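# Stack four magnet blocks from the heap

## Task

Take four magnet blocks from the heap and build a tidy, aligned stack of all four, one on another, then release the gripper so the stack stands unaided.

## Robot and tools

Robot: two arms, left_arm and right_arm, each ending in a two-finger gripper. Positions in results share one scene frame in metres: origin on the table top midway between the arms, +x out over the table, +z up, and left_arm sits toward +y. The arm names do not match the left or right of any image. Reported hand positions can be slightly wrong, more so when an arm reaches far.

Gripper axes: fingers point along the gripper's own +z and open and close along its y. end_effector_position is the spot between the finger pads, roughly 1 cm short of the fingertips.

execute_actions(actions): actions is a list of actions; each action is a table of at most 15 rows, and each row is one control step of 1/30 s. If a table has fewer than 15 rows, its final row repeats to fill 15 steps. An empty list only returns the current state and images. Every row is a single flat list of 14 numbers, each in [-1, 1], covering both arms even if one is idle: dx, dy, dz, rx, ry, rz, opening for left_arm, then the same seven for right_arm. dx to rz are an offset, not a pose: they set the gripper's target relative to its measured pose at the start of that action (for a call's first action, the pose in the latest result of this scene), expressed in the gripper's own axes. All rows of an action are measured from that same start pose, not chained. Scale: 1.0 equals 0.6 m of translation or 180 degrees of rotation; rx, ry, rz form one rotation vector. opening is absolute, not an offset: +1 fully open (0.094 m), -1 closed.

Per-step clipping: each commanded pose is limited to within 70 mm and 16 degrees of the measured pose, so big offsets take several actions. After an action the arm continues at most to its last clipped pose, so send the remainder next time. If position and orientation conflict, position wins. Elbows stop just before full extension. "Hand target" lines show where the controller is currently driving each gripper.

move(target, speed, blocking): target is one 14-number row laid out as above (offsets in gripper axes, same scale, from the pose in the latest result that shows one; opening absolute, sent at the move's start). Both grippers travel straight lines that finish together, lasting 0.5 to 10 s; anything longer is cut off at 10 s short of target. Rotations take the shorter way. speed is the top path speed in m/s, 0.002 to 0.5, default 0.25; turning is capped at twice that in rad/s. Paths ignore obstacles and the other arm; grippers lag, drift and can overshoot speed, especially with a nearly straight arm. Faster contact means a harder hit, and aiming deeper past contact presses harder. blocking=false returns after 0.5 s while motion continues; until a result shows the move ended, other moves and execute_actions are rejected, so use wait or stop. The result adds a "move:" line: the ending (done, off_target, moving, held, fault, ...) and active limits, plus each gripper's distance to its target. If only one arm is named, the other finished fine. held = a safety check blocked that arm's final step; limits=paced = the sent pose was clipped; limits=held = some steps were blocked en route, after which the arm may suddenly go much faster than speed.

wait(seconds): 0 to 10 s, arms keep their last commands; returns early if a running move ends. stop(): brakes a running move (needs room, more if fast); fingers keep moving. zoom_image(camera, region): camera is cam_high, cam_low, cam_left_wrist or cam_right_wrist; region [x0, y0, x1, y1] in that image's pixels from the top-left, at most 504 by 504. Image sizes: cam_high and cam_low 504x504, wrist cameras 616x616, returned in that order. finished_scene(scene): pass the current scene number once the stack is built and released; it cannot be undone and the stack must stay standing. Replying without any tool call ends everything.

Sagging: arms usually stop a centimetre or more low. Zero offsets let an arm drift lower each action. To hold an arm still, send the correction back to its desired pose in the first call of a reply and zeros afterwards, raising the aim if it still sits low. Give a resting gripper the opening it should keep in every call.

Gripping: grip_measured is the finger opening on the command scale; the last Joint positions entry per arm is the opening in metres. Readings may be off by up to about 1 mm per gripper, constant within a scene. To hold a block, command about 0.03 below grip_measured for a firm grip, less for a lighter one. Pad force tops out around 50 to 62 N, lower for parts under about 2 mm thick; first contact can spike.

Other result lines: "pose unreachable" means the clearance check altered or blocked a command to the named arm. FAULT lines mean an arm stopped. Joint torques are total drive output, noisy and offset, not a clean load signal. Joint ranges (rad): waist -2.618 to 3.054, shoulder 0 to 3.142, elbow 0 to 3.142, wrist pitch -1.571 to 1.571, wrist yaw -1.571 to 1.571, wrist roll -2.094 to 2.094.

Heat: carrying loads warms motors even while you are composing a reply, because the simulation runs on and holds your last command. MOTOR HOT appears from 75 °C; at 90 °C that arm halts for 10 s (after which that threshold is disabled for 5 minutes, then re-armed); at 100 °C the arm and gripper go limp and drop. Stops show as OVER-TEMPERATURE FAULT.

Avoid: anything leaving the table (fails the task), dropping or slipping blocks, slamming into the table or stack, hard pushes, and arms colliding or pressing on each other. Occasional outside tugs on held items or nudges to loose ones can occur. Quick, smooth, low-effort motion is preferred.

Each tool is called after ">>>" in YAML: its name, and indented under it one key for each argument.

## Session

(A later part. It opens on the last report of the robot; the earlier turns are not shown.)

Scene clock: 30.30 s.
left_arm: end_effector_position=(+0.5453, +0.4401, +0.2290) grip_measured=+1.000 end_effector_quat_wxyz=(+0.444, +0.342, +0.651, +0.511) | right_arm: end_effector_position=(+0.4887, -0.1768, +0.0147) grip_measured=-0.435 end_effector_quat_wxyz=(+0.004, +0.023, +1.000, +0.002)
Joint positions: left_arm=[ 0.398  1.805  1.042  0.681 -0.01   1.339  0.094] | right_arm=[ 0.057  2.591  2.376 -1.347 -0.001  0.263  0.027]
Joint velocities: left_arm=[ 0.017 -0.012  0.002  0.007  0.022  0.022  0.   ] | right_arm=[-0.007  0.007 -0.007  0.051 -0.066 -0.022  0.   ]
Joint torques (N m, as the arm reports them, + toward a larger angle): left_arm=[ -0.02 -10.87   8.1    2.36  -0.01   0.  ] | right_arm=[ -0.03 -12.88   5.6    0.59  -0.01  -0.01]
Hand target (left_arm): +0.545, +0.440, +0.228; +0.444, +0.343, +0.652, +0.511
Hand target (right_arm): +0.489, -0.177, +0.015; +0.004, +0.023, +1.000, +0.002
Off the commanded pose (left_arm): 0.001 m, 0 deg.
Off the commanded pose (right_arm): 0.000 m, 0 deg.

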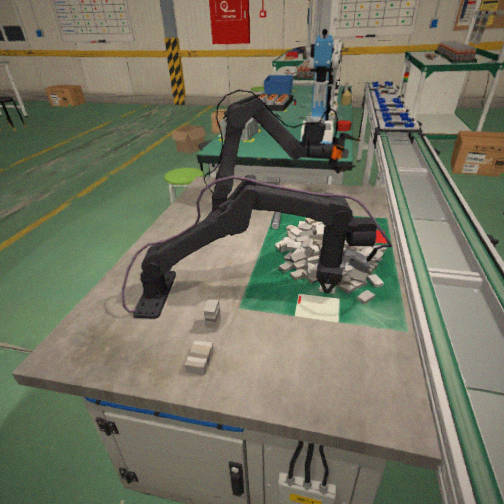

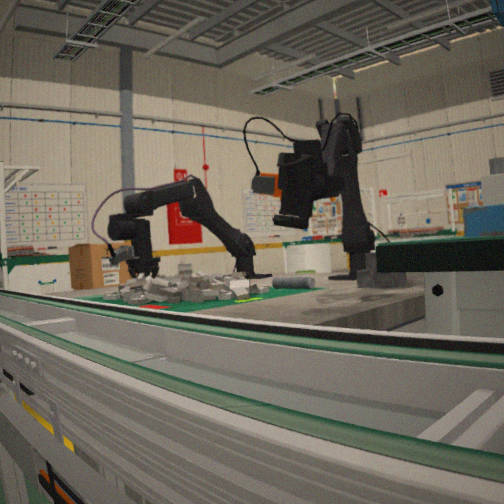

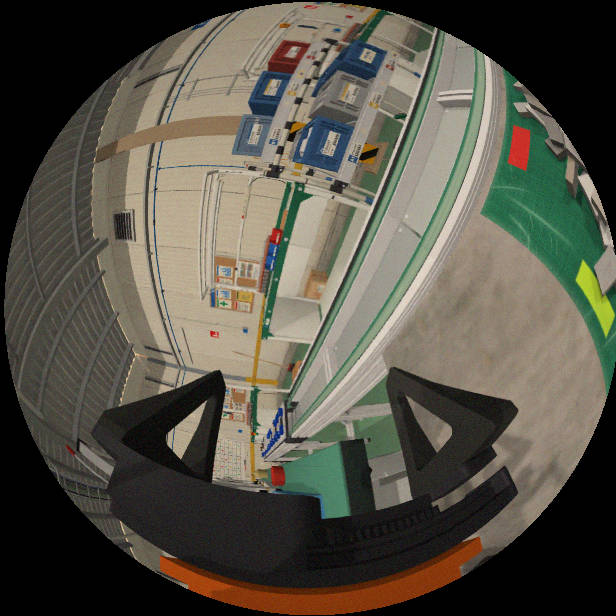

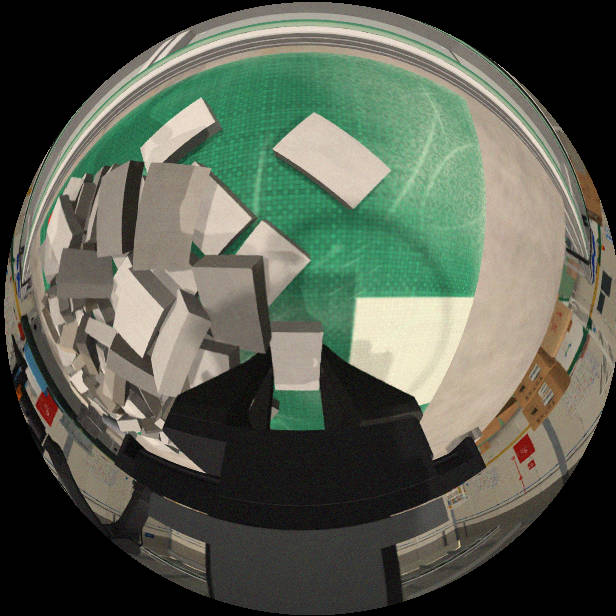

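>>> move:
  target: [0,0,0,0,0,0,1,0.005,-0.025,-0.03,0,0,0,-0.47]
  speed: 0.05

>>> move:
  target: [0,0,0,0,0,0,1,0.14,-0.09,-0.005,0,0,-0.015,-0.47]
  speed: 0.15

Scene clock: 32.87 s.
left_arm: end_effector_position=(+0.5453, +0.4401, +0.2297) grip_measured=+1.000 end_effector_quat_wxyz=(+0.445, +0.342, +0.650, +0.512) | right_arm: end_effector_position=(+0.4883, -0.1887, +0.0251) grip_measured=-0.435 end_effector_quat_wxyz=(+0.005, +0.026, +1.000, +0.002)
Joint positions: left_arm=[ 0.398  1.805  1.042  0.683 -0.01   1.339  0.094] | right_arm=[ 0.034  2.569  2.376 -1.367 -0.001  0.246  0.027]
Joint velocities: left_arm=[-0.012  0.027 -0.007 -0.007 -0.007 -0.037  0.   ] | right_arm=[ 0.007  0.007  0.007 -0.051 -0.007 -0.081  0.001]
Joint torques (N m, as the arm reports them, + toward a larger angle): left_arm=[ -0.02 -10.86   8.1    2.35  -0.01   0.  ] | right_arm=[ -0.5  -14.31   4.99   0.53   0.    -0.06]
Hand target (left_arm): +0.545, +0.440, +0.229; +0.444, +0.342, +0.651, +0.511
Hand target (right_arm): +0.485, -0.192, +0.032; +0.004, +0.023, +1.000, +0.002
Off the commanded pose (left_arm): 0.001 m, 0 deg.
Off the commanded pose (right_arm): 0.009 m, 0 deg.
move: done

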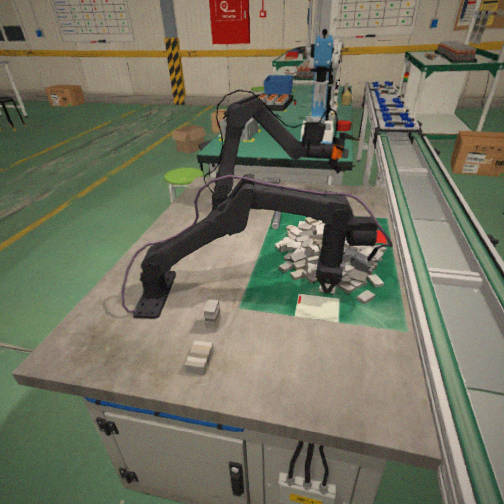

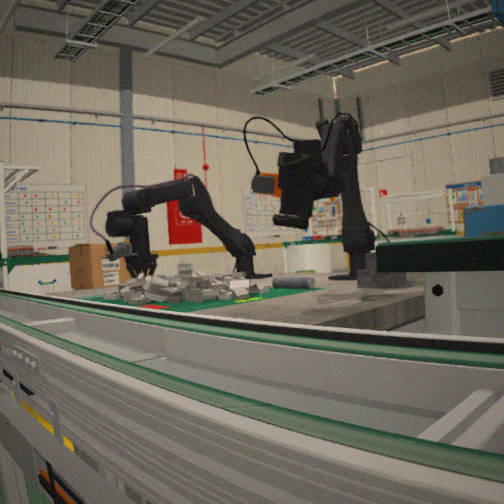

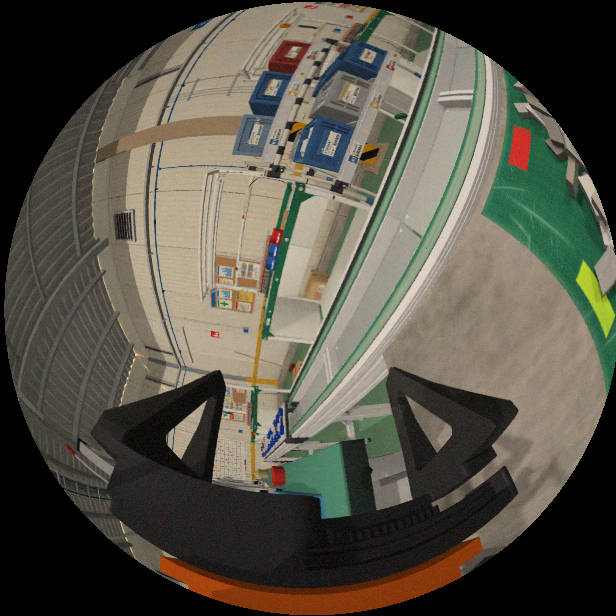

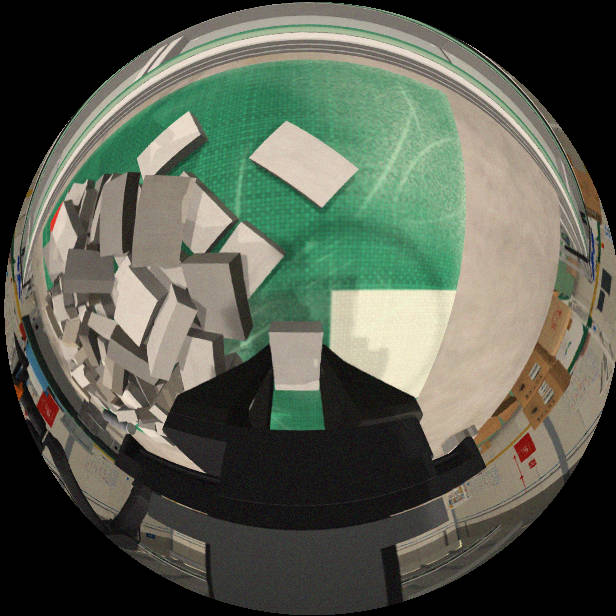

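Scene clock: 34.17 s.
left_arm: end_effector_position=(+0.5454, +0.4402, +0.2303) grip_measured=+1.000 end_effector_quat_wxyz=(+0.446, +0.342, +0.649, +0.513) | right_arm: end_effector_position=(+0.4026, -0.2364, +0.0231) grip_measured=-0.435 end_effector_quat_wxyz=(-0.002, +0.005, +1.000, +0.000)
Joint positions: left_arm=[ 0.398  1.805  1.042  0.686 -0.01   1.339  0.094] | right_arm=[-0.041  2.142  1.625 -1.057 -0.001  0.129  0.027]
Joint velocities: left_arm=[-0.007 -0.007 -0.007 -0.051 -0.007  0.051  0.   ] | right_arm=[-0.012  0.002 -0.022 -0.022 -0.081  0.081  0.001]
Joint torques (N m, as the arm reports them, + toward a larger angle): left_arm=[ -0.01 -10.87   8.1    2.34  -0.01   0.  ] | right_arm=[ -0.56 -11.79   3.93   0.66  -0.01  -0.1 ]
Hand target (left_arm): +0.545, +0.440, +0.230; +0.445, +0.342, +0.650, +0.512
Hand target (right_arm): +0.401, -0.239, +0.027; +0.005, +0.002, +1.000, +0.001
Off the commanded pose (left_arm): 0.001 m, 0 deg.
Off the commanded pose (right_arm): 0.004 m, 1 deg.
move: done

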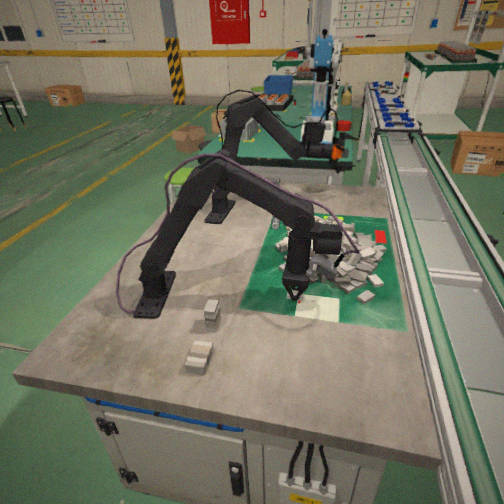

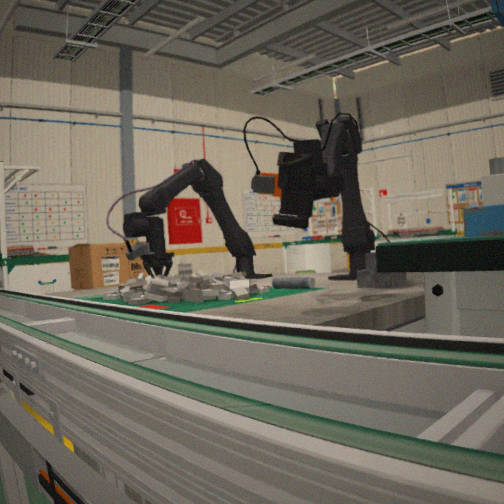

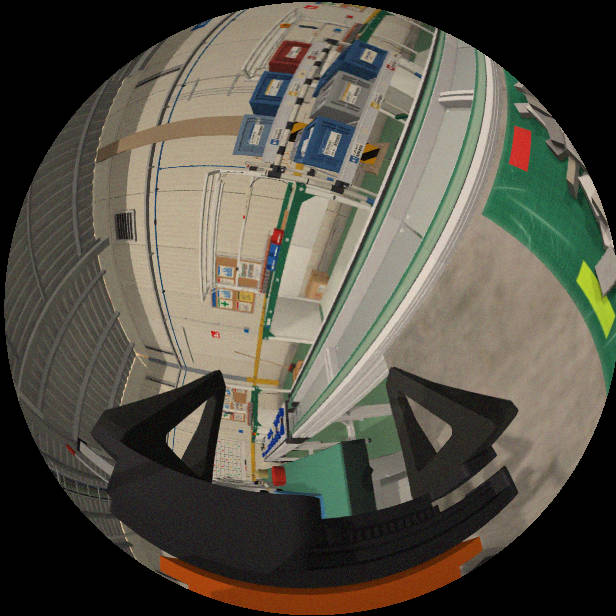

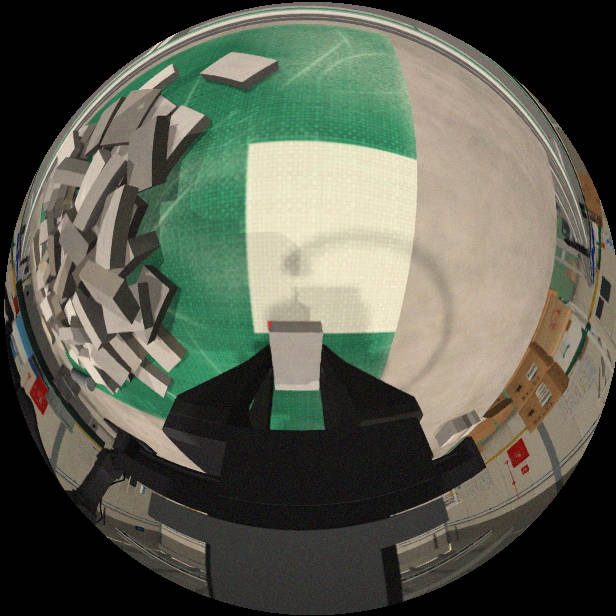

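>>> move:
  target: [0,0,0,0,0,0,1,0.04,0,0.0,0,0,0,-0.47]
  speed: 0.08

>>> move:
  target: [0,0,0,0,0,0,1,0,0,0.014,0,0,0,-0.47]
  speed: 0.02

>>> zoom_image:
  camera: "cam_high"
  region: [240, 240, 340, 330]

Scene clock: 36.27 s.
left_arm: end_effector_position=(+0.5454, +0.4402, +0.2310) grip_measured=+1.000 end_effector_quat_wxyz=(+0.446, +0.341, +0.649, +0.513) | right_arm: end_effector_position=(+0.3807, -0.2390, +0.0198) grip_measured=-0.435 end_effector_quat_wxyz=(-0.009, +0.005, +1.000, -0.000)
Joint positions: left_arm=[ 0.398  1.805  1.042  0.689 -0.01   1.339  0.094] | right_arm=[-0.041  2.077  1.508 -1.02  -0.001  0.128  0.027]
Joint velocities: left_arm=[-0.007 -0.037  0.002 -0.037  0.007 -0.037  0.   ] | right_arm=[ 0.017 -0.002  0.012 -0.007  0.022  0.037 -0.001]
Joint torques (N m, as the arm reports them, + toward a larger angle): left_arm=[ -0.02 -10.86   8.09   2.34  -0.01   0.  ] | right_arm=[  0.72 -11.24   3.97   0.63  -0.03   0.1 ]
Hand target (left_arm): +0.545, +0.440, +0.230; +0.446, +0.342, +0.649, +0.513
Hand target (right_arm): +0.379, -0.236, +0.023; -0.003, +0.005, +1.000, +0.000
Off the commanded pose (left_arm): 0.001 m, 0 deg.
Off the commanded pose (right_arm): 0.005 m, 1 deg.
move: done

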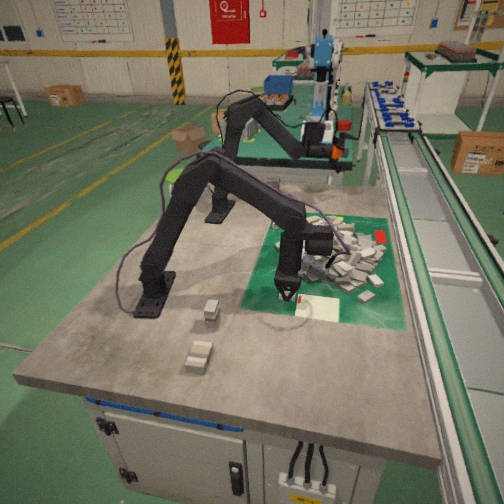

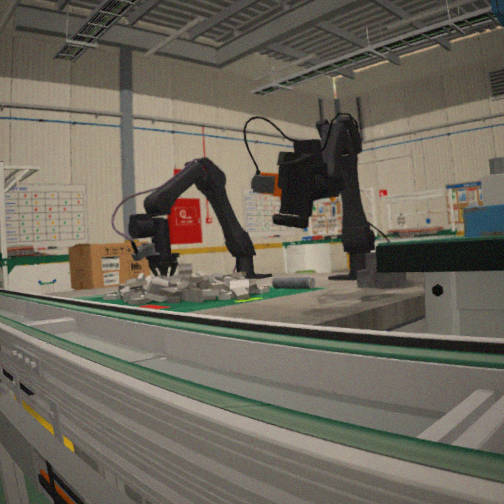

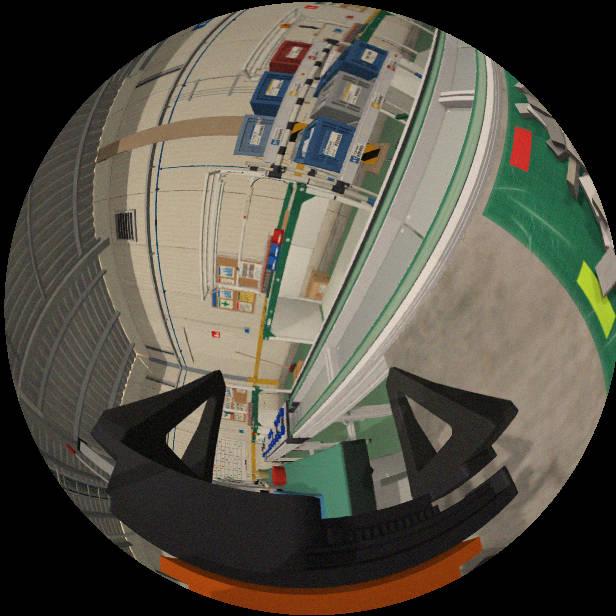

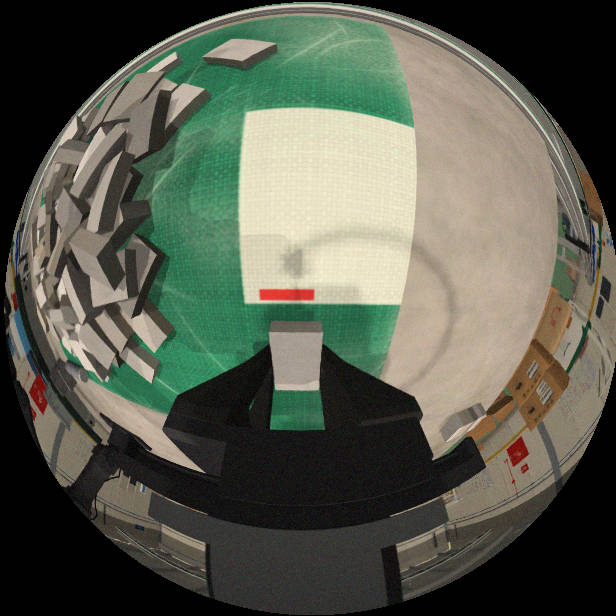

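Scene clock: 37.00 s.
left_arm: end_effector_position=(+0.5455, +0.4402, +0.2317) grip_measured=+1.000 end_effector_quat_wxyz=(+0.447, +0.341, +0.648, +0.514) | right_arm: end_effector_position=(+0.3854, -0.2385, +0.0198) grip_measured=-0.435 end_effector_quat_wxyz=(+0.001, +0.005, +1.000, +0.001)
Joint positions: left_arm=[ 0.398  1.805  1.042  0.691 -0.01   1.339  0.094] | right_arm=[-0.041  2.077  1.508 -1.001 -0.001  0.128  0.027]
Joint velocities: left_arm=[-0.002 -0.012  0.007  0.007  0.037  0.022  0.   ] | right_arm=[-0.002 -0.002 -0.002 -0.022  0.007  0.037  0.001]
Joint torques (N m, as the arm reports them, + toward a larger angle): left_arm=[ -0.02 -10.88   8.1    2.34  -0.01   0.  ] | right_arm=[ 0.05 -8.79  4.02  0.66 -0.04  0.02]
Hand target (left_arm): +0.545, +0.440, +0.231; +0.446, +0.341, +0.649, +0.513
Hand target (right_arm): +0.380, -0.239, +0.012; -0.009, +0.005, +1.000, -0.000
Off the commanded pose (left_arm): 0.001 m, 0 deg.
Off the commanded pose (right_arm): 0.010 m, 1 deg.
move: done

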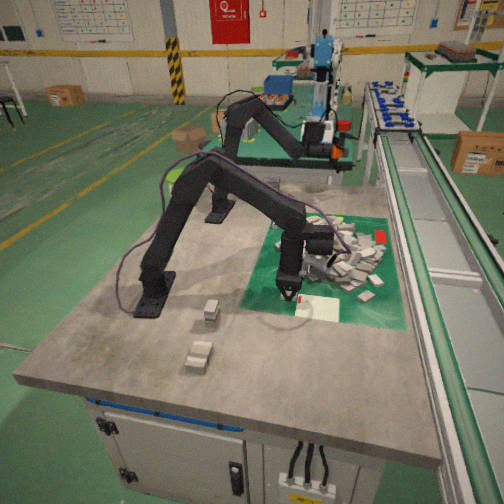

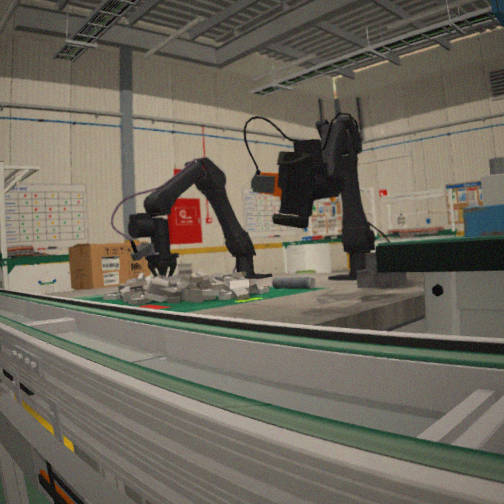

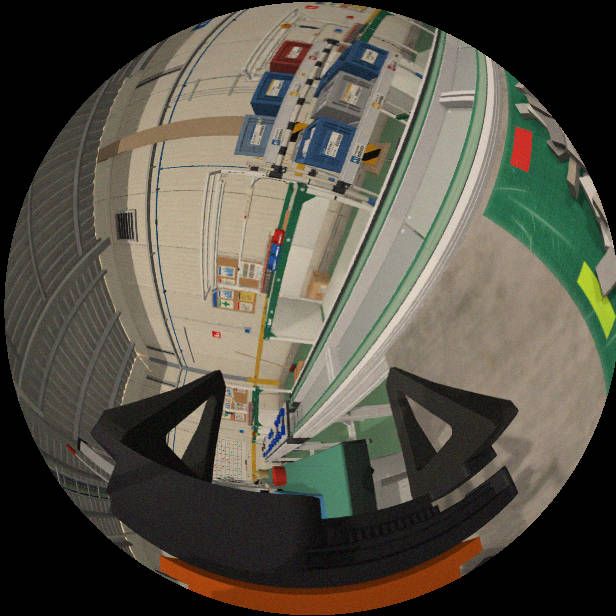

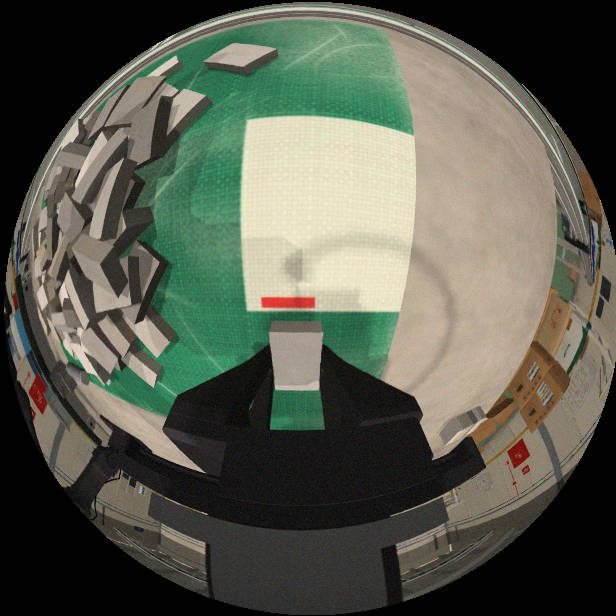

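Region (240, 240, 340, 330) of cam_high's 504x504 image, scaled by 5.040, with more detail than that image has; it fills the top 454 rows of this view, and the rest is white.

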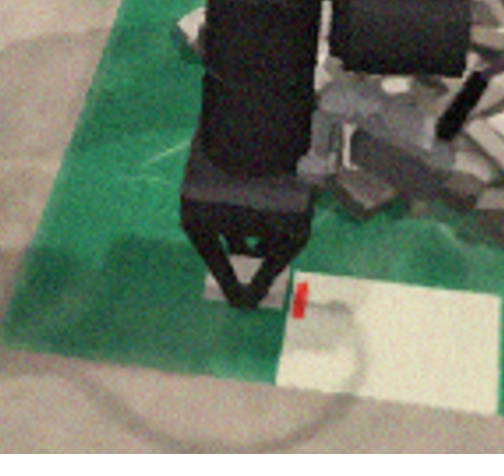

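>>> move:
  target: [0,0,0,0,0,0,1,0.004,0,0.026,0,0,0,-0.47]
  speed: 0.02

>>> zoom_image:
  camera: "cam_high"
  region: [240, 240, 340, 330]

Scene clock: 38.93 s.
left_arm: end_effector_position=(+0.5455, +0.4402, +0.2323) grip_measured=+1.000 end_effector_quat_wxyz=(+0.448, +0.340, +0.647, +0.515) | right_arm: end_effector_position=(+0.3872, -0.2383, +0.0129) grip_measured=-0.435 end_effector_quat_wxyz=(+0.009, +0.005, +1.000, +0.002)
Joint positions: left_arm=[ 0.398  1.805  1.042  0.694 -0.01   1.339  0.094] | right_arm=[-0.041  2.077  1.479 -0.955 -0.001  0.128  0.027]
Joint velocities: left_arm=[-0.002 -0.012 -0.007 -0.007  0.007 -0.007  0.   ] | right_arm=[ 0.002 -0.012 -0.012 -0.066 -0.037  0.022  0.   ]
Joint torques (N m, as the arm reports them, + toward a larger angle): left_arm=[ -0.01 -10.87   8.09   2.34  -0.01   0.  ] | right_arm=[ 0.17 -8.66  4.05  0.73 -0.03  0.02]
Hand target (left_arm): +0.545, +0.440, +0.232; +0.447, +0.341, +0.648, +0.514
Hand target (right_arm): +0.383, -0.238, +0.004; +0.001, +0.005, +1.000, +0.001
Off the commanded pose (left_arm): 0.001 m, 0 deg.
Off the commanded pose (right_arm): 0.010 m, 1 deg.
move: done

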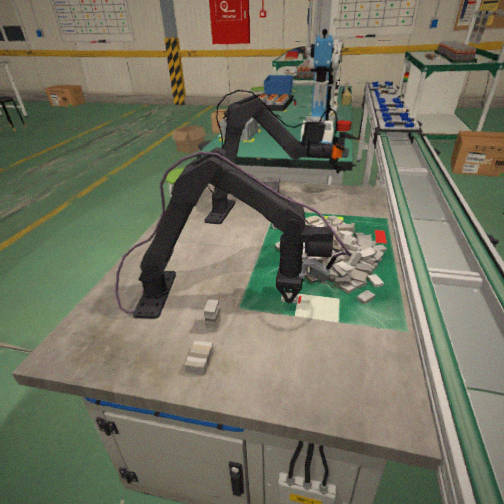

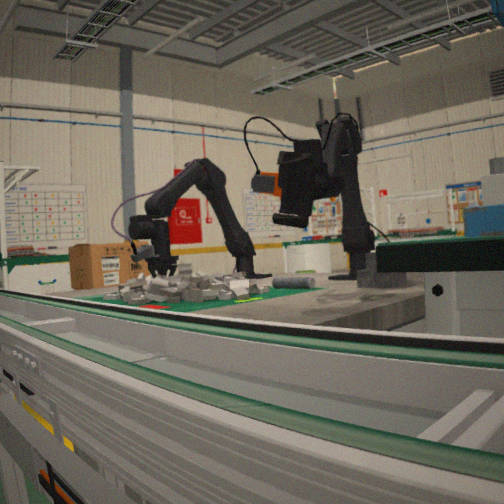

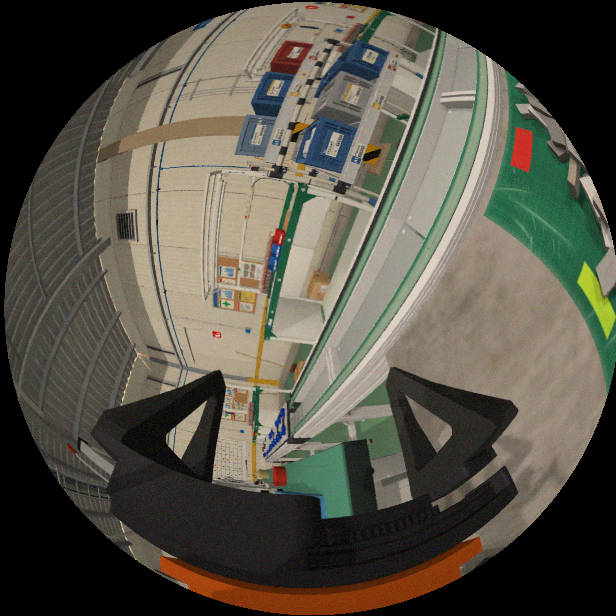

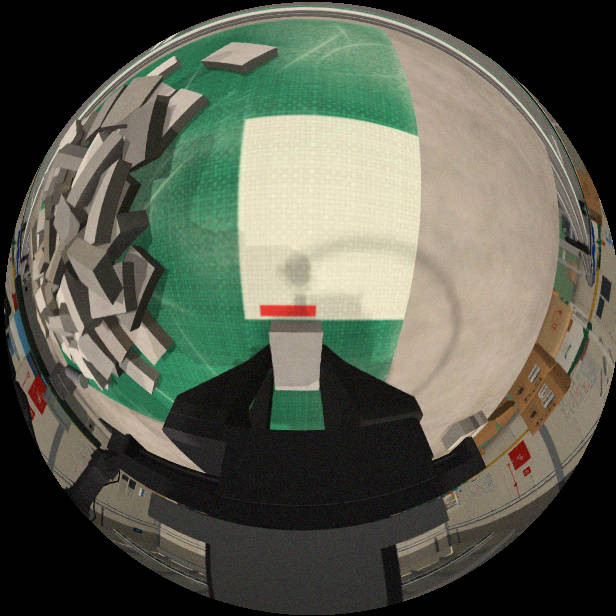

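Region (240, 240, 340, 330) of cam_high's 504x504 image, scaled by 5.040, with more detail than that image has; it fills the top 454 rows of this view, and the rest is white.

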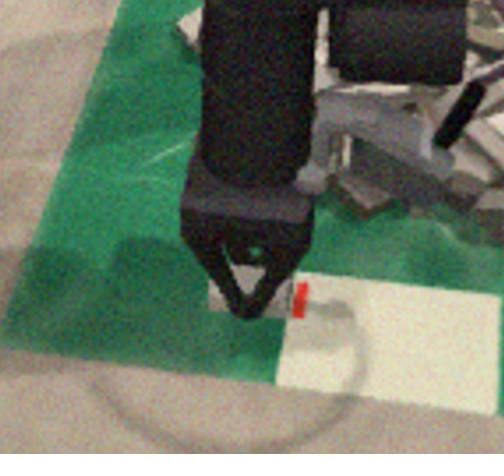

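>>> execute_actions:
  actions:
    - [[0,0,0,0,0,0,1,0,0,0,0,0,0,-0.4],[0,0,0,0,0,0,1,0,0,0,0,0,0,-0.35],[0,0,0,0,0,0,1,0,0,0,0,0,0,-0.3],[0,0,0,0,0,0,1,0,0,0,0,0,0,-0.2]]

>>> move:
  target: [0,0,0,0,0,0,1,0,0,-0.05,0,0,0,-0.2]
  speed: 0.1

>>> move:
  target: [0,0,0,0,0,0,1,0.03,0.2,-0.15,0,0.006,0,-0.2]
  speed: 0.25

>>> zoom_image:
  camera: "cam_right_wrist"
  region: [100, 100, 480, 400]

Scene clock: 44.17 s.
left_arm: end_effector_position=(+0.5456, +0.4402, +0.2330) grip_measured=+1.000 end_effector_quat_wxyz=(+0.448, +0.340, +0.646, +0.516) | right_arm: end_effector_position=(+0.3881, -0.2382, +0.0130) grip_measured=-0.202 end_effector_quat_wxyz=(+0.011, +0.005, +1.000, +0.002)
Joint positions: left_arm=[ 0.398  1.805  1.042  0.697 -0.01   1.339  0.094] | right_arm=[-0.041  2.077  1.479 -0.951 -0.001  0.128  0.037]
Joint velocities: left_arm=[-0.002 -0.002  0.002 -0.081 -0.051  0.037  0.   ] | right_arm=[-0.012 -0.007  0.017  0.051 -0.037 -0.051 -0.   ]
Joint torques (N m, as the arm reports them, + toward a larger angle): left_arm=[ -0.01 -10.87   8.1    2.34  -0.01   0.  ] | right_arm=[-0.1  -9.47  5.44  0.59 -0.03  0.  ]
Hand target (left_arm): +0.546, +0.440, +0.232; +0.448, +0.340, +0.647, +0.515
Hand target (right_arm): +0.387, -0.238, +0.013; +0.009, +0.005, +1.000, +0.002
Off the commanded pose (left_arm): 0.001 m, 0 deg.
Off the commanded pose (right_arm): 0.001 m, 0 deg.

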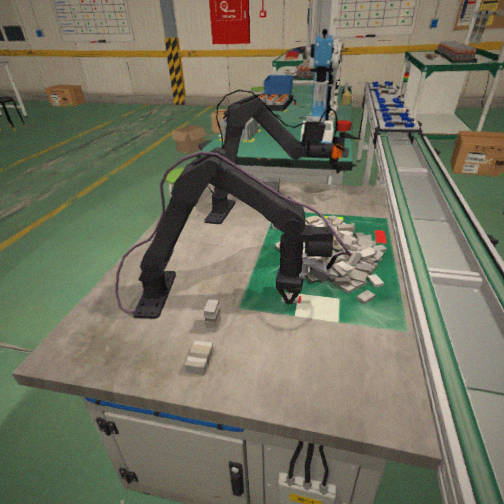

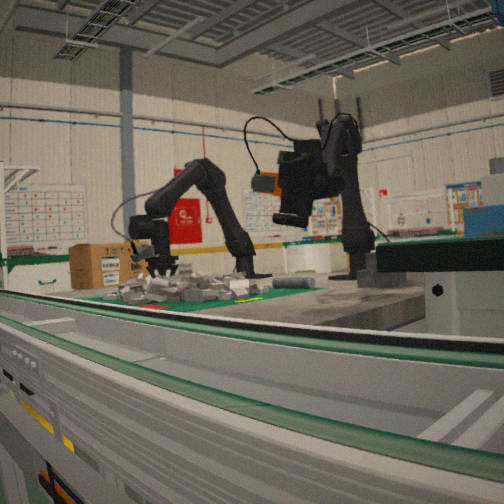

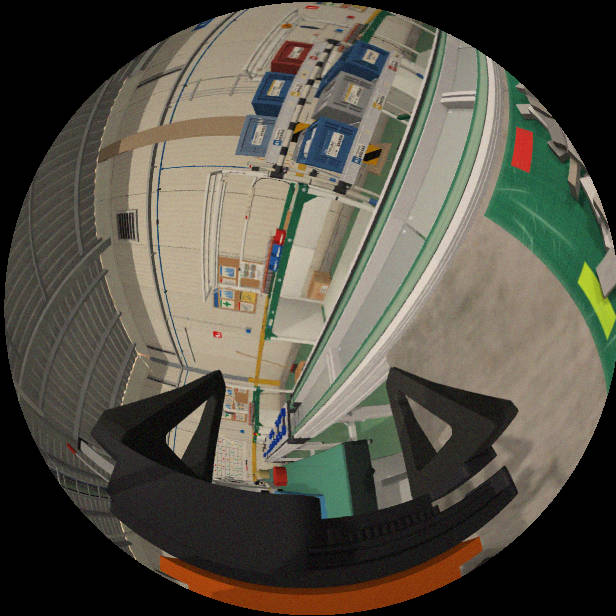

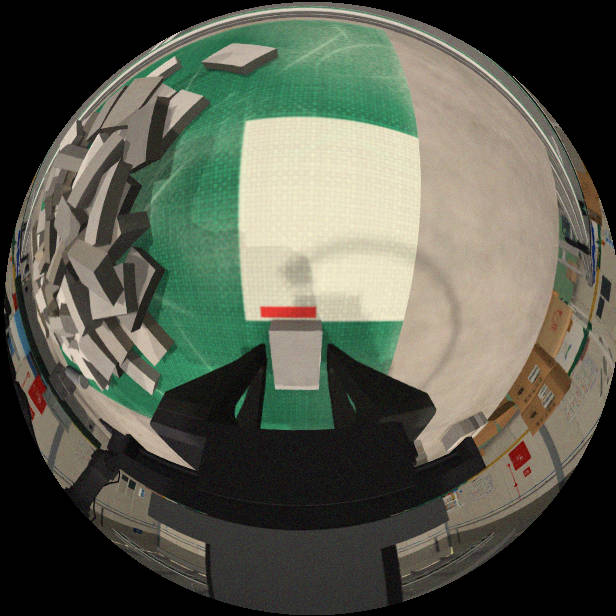

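Scene clock: 45.13 s.
left_arm: end_effector_position=(+0.5456, +0.4402, +0.2337) grip_measured=+1.000 end_effector_quat_wxyz=(+0.449, +0.339, +0.645, +0.516) | right_arm: end_effector_position=(+0.3820, -0.2389, +0.0321) grip_measured=-0.202 end_effector_quat_wxyz=(-0.001, +0.005, +1.000, +0.001)
Joint positions: left_arm=[ 0.398  1.805  1.042  0.699 -0.01   1.339  0.094] | right_arm=[-0.041  2.053  1.523 -1.043 -0.001  0.128  0.037]
Joint velocities: left_arm=[-0.012  0.012 -0.017 -0.022  0.007  0.051  0.   ] | right_arm=[-0.022 -0.032 -0.007 -0.022 -0.022  0.051  0.   ]
Joint torques (N m, as the arm reports them, + toward a larger angle): left_arm=[ -0.02 -10.87   8.1    2.34  -0.01  -0.01] | right_arm=[ -0.03 -10.31   7.15   0.43  -0.03   0.01]
Hand target (left_arm): +0.546, +0.440, +0.233; +0.448, +0.340, +0.646, +0.516
Hand target (right_arm): +0.388, -0.238, +0.043; +0.011, +0.005, +1.000, +0.002
Off the commanded pose (left_arm): 0.001 m, 0 deg.
Off the commanded pose (right_arm): 0.012 m, 1 deg.
move: off_target (right_arm)

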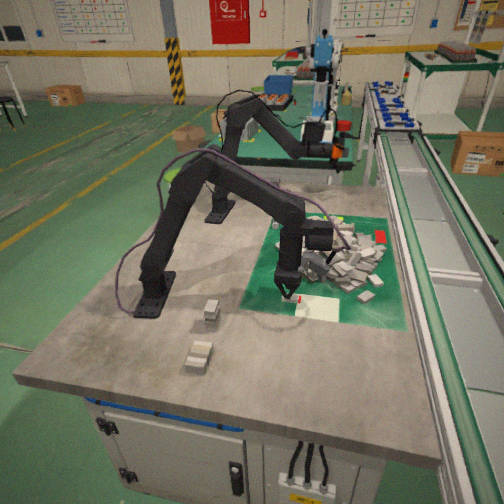

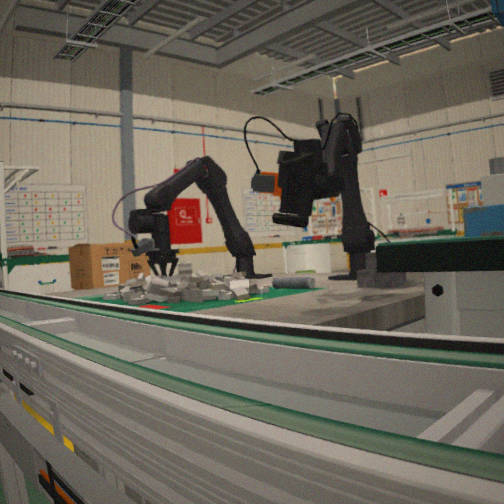

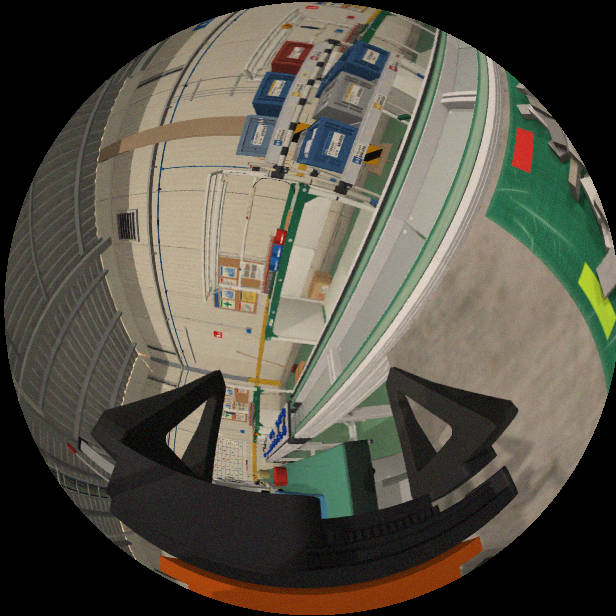

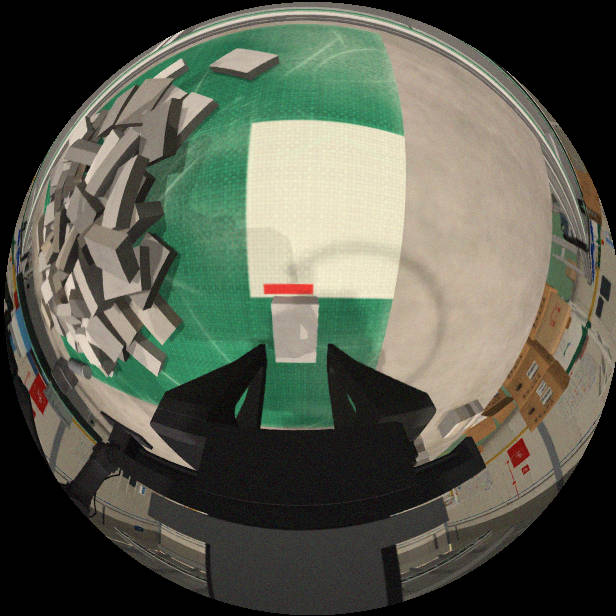

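Scene clock: 46.53 s.
left_arm: end_effector_position=(+0.5456, +0.4403, +0.2343) grip_measured=+1.000 end_effector_quat_wxyz=(+0.450, +0.339, +0.645, +0.517) | right_arm: end_effector_position=(+0.3634, -0.1189, +0.1200) grip_measured=-0.202 end_effector_quat_wxyz=(-0.010, -0.003, +1.000, -0.001)
Joint positions: left_arm=[ 0.398  1.805  1.042  0.702 -0.01   1.339  0.094] | right_arm=[ 0.266  2.094  1.937 -1.433 -0.006  0.42   0.037]
Joint velocities: left_arm=[-0.002 -0.002 -0.002 -0.037 -0.022  0.022  0.   ] | right_arm=[-0.002  0.007 -0.022 -0.081 -0.066  0.081 -0.   ]
Joint torques (N m, as the arm reports them, + toward a larger angle): left_arm=[ -0.01 -10.87   8.09   2.34  -0.01   0.  ] | right_arm=[-0.37 -9.23  7.35  0.38 -0.11  0.09]
Hand target (left_arm): +0.546, +0.440, +0.234; +0.449, +0.339, +0.645, +0.516
Hand target (right_arm): +0.366, -0.119, +0.123; -0.010, +0.005, +1.000, +0.002
Off the commanded pose (left_arm): 0.001 m, 0 deg.
Off the commanded pose (right_arm): 0.003 m, 1 deg.
move: done

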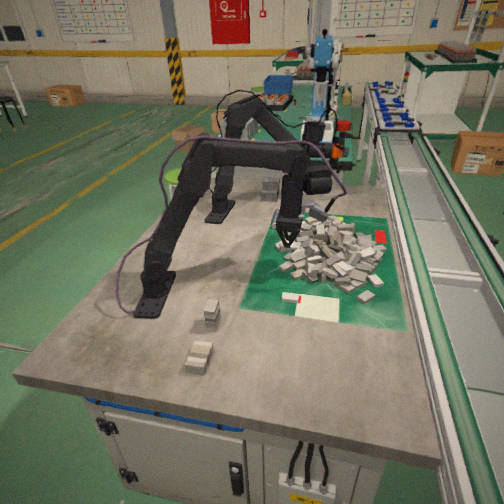

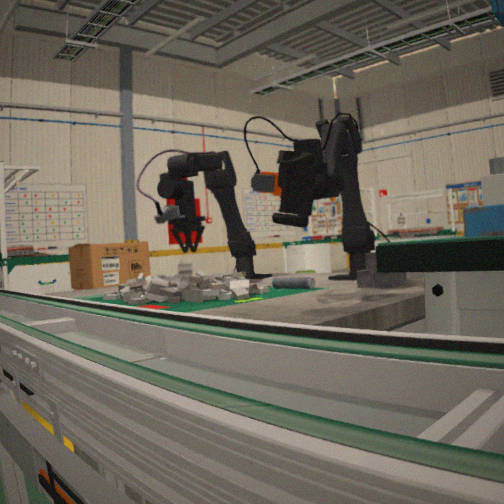

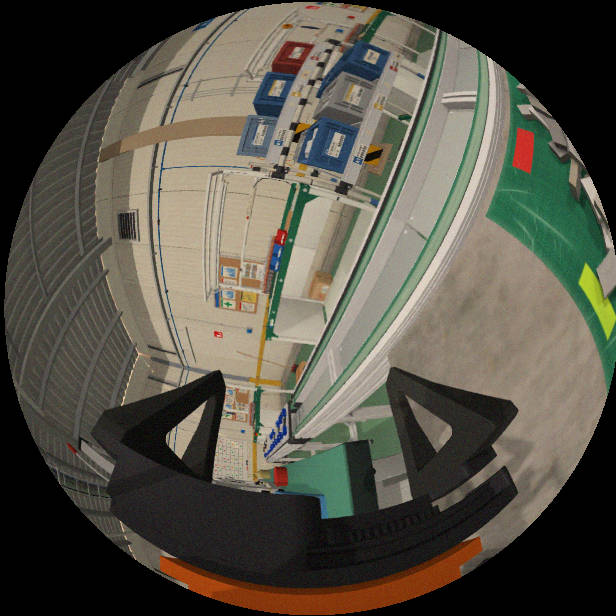

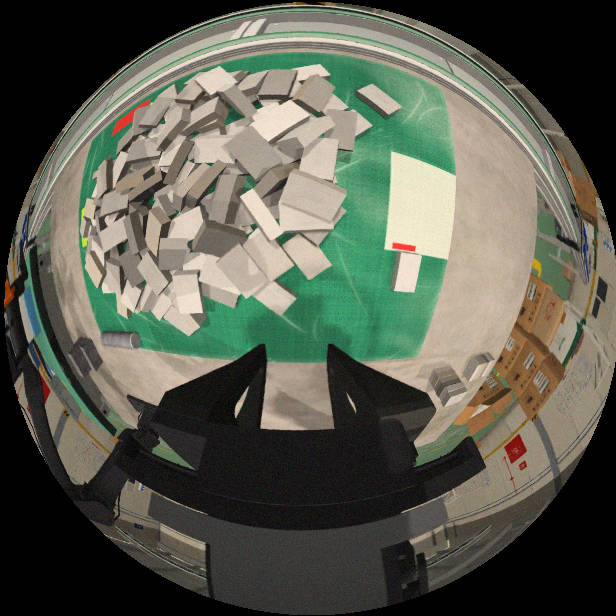

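Region (100, 100, 480, 400) of cam_right_wrist's 616x616 image, scaled by 1.326, with more detail than that image has; it fills the top 398 rows of this view, and the rest is white.

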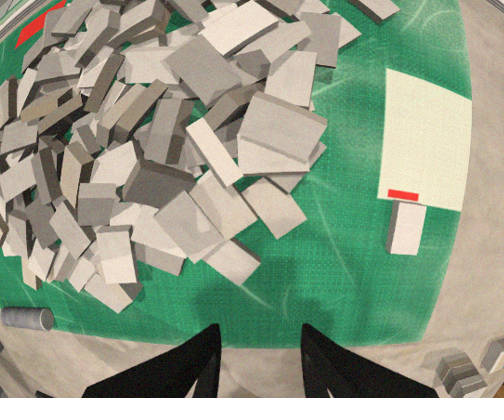

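>>> zoom_image:
  camera: "cam_right_wrist"
  region: [160, 150, 370, 350]

>>> zoom_image:
  camera: "cam_high"
  region: [265, 225, 395, 315]

Region (160, 150, 370, 350) of cam_right_wrist's 616x616 image, scaled by 2.400, with more detail than that image has; it fills the top 480 rows of this view, and the rest is white.

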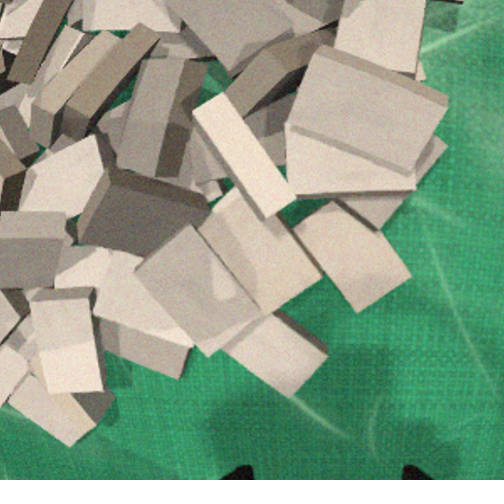

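Region (265, 225, 395, 315) of cam_high's 504x504 image, scaled by 3.877, with more detail than that image has; it fills the top 349 rows of this view, and the rest is white.

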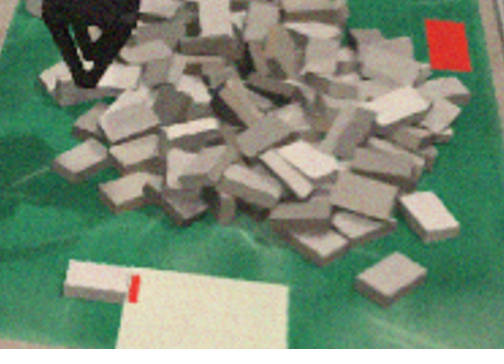

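>>> move:
  target: [0,0,0,0,0,0,1,-0.053,-0.022,0.12,0,-0.006,-0.21,-0.2]
  speed: 0.2

>>> zoom_image:
  camera: "cam_right_wrist"
  region: [200, 240, 400, 440]

Scene clock: 53.23 s.
left_arm: end_effector_position=(+0.5457, +0.4403, +0.2350) grip_measured=+1.000 end_effector_quat_wxyz=(+0.450, +0.339, +0.644, +0.518) | right_arm: end_effector_position=(+0.3956, -0.1267, +0.0577) grip_measured=-0.202 end_effector_quat_wxyz=(+0.011, -0.325, +0.946, +0.003)
Joint positions: left_arm=[ 0.398  1.805  1.042  0.705 -0.01   1.339  0.094] | right_arm=[ 0.218  2.171  1.81  -1.187 -0.006 -0.284  0.037]
Joint velocities: left_arm=[-0.002  0.022 -0.007 -0.037  0.037 -0.037  0.   ] | right_arm=[ 0.002 -0.007 -0.027  0.095  0.037 -0.022 -0.001]
Joint torques (N m, as the arm reports them, + toward a larger angle): left_arm=[ -0.01 -10.87   8.09   2.35   0.     0.  ] | right_arm=[-0.74 -9.61  4.21  0.69 -0.04 -0.05]
Hand target (left_arm): +0.546, +0.440, +0.234; +0.450, +0.339, +0.645, +0.517
Hand target (right_arm): +0.393, -0.132, +0.048; -0.000, -0.327, +0.945, +0.002
Off the commanded pose (left_arm): 0.001 m, 0 deg.
Off the commanded pose (right_arm): 0.012 m, 1 deg.
move: off_target (right_arm)

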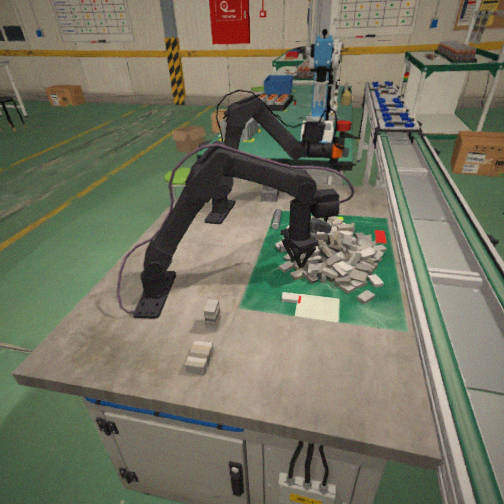

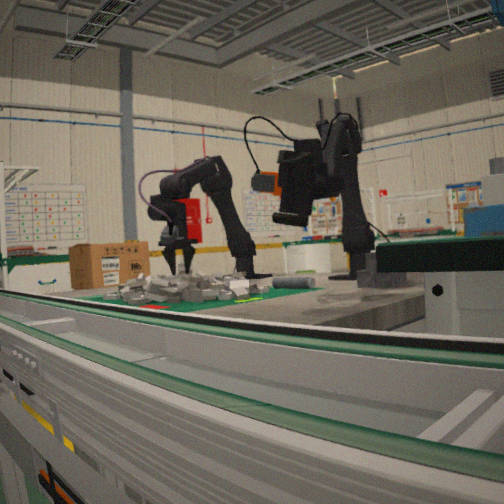

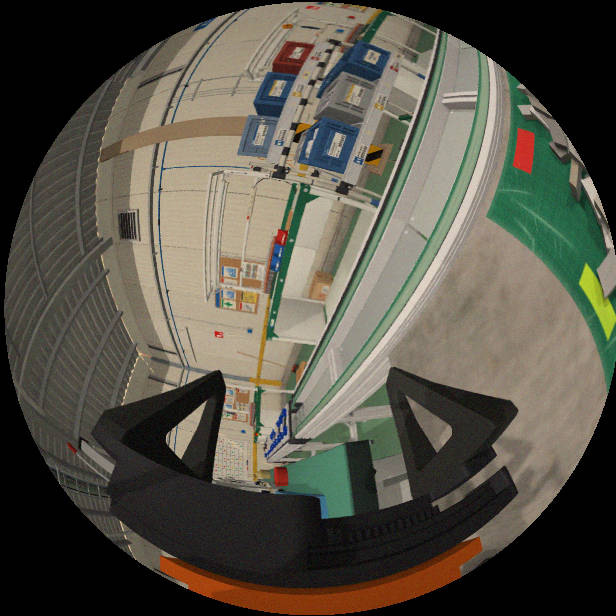

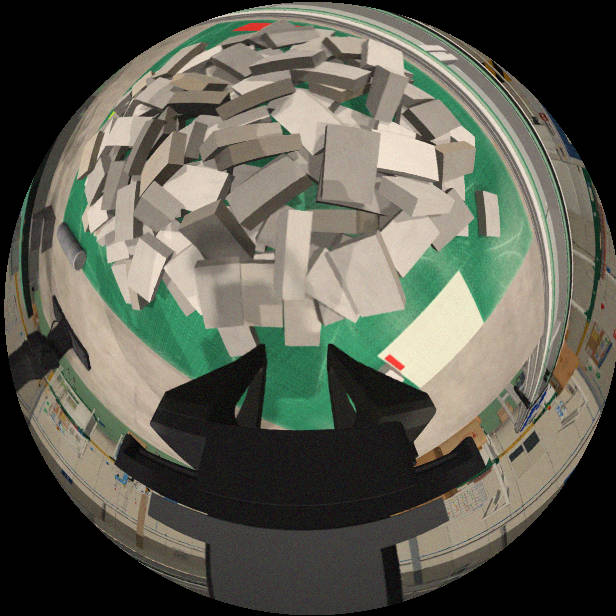

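Region (200, 240, 400, 440) of cam_right_wrist's 616x616 image, scaled by 2.520, with more detail than that image has.

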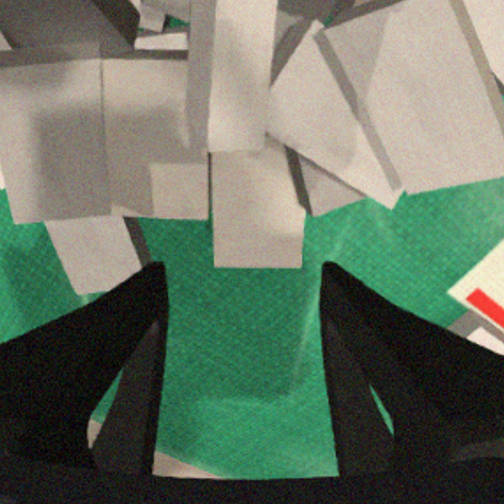

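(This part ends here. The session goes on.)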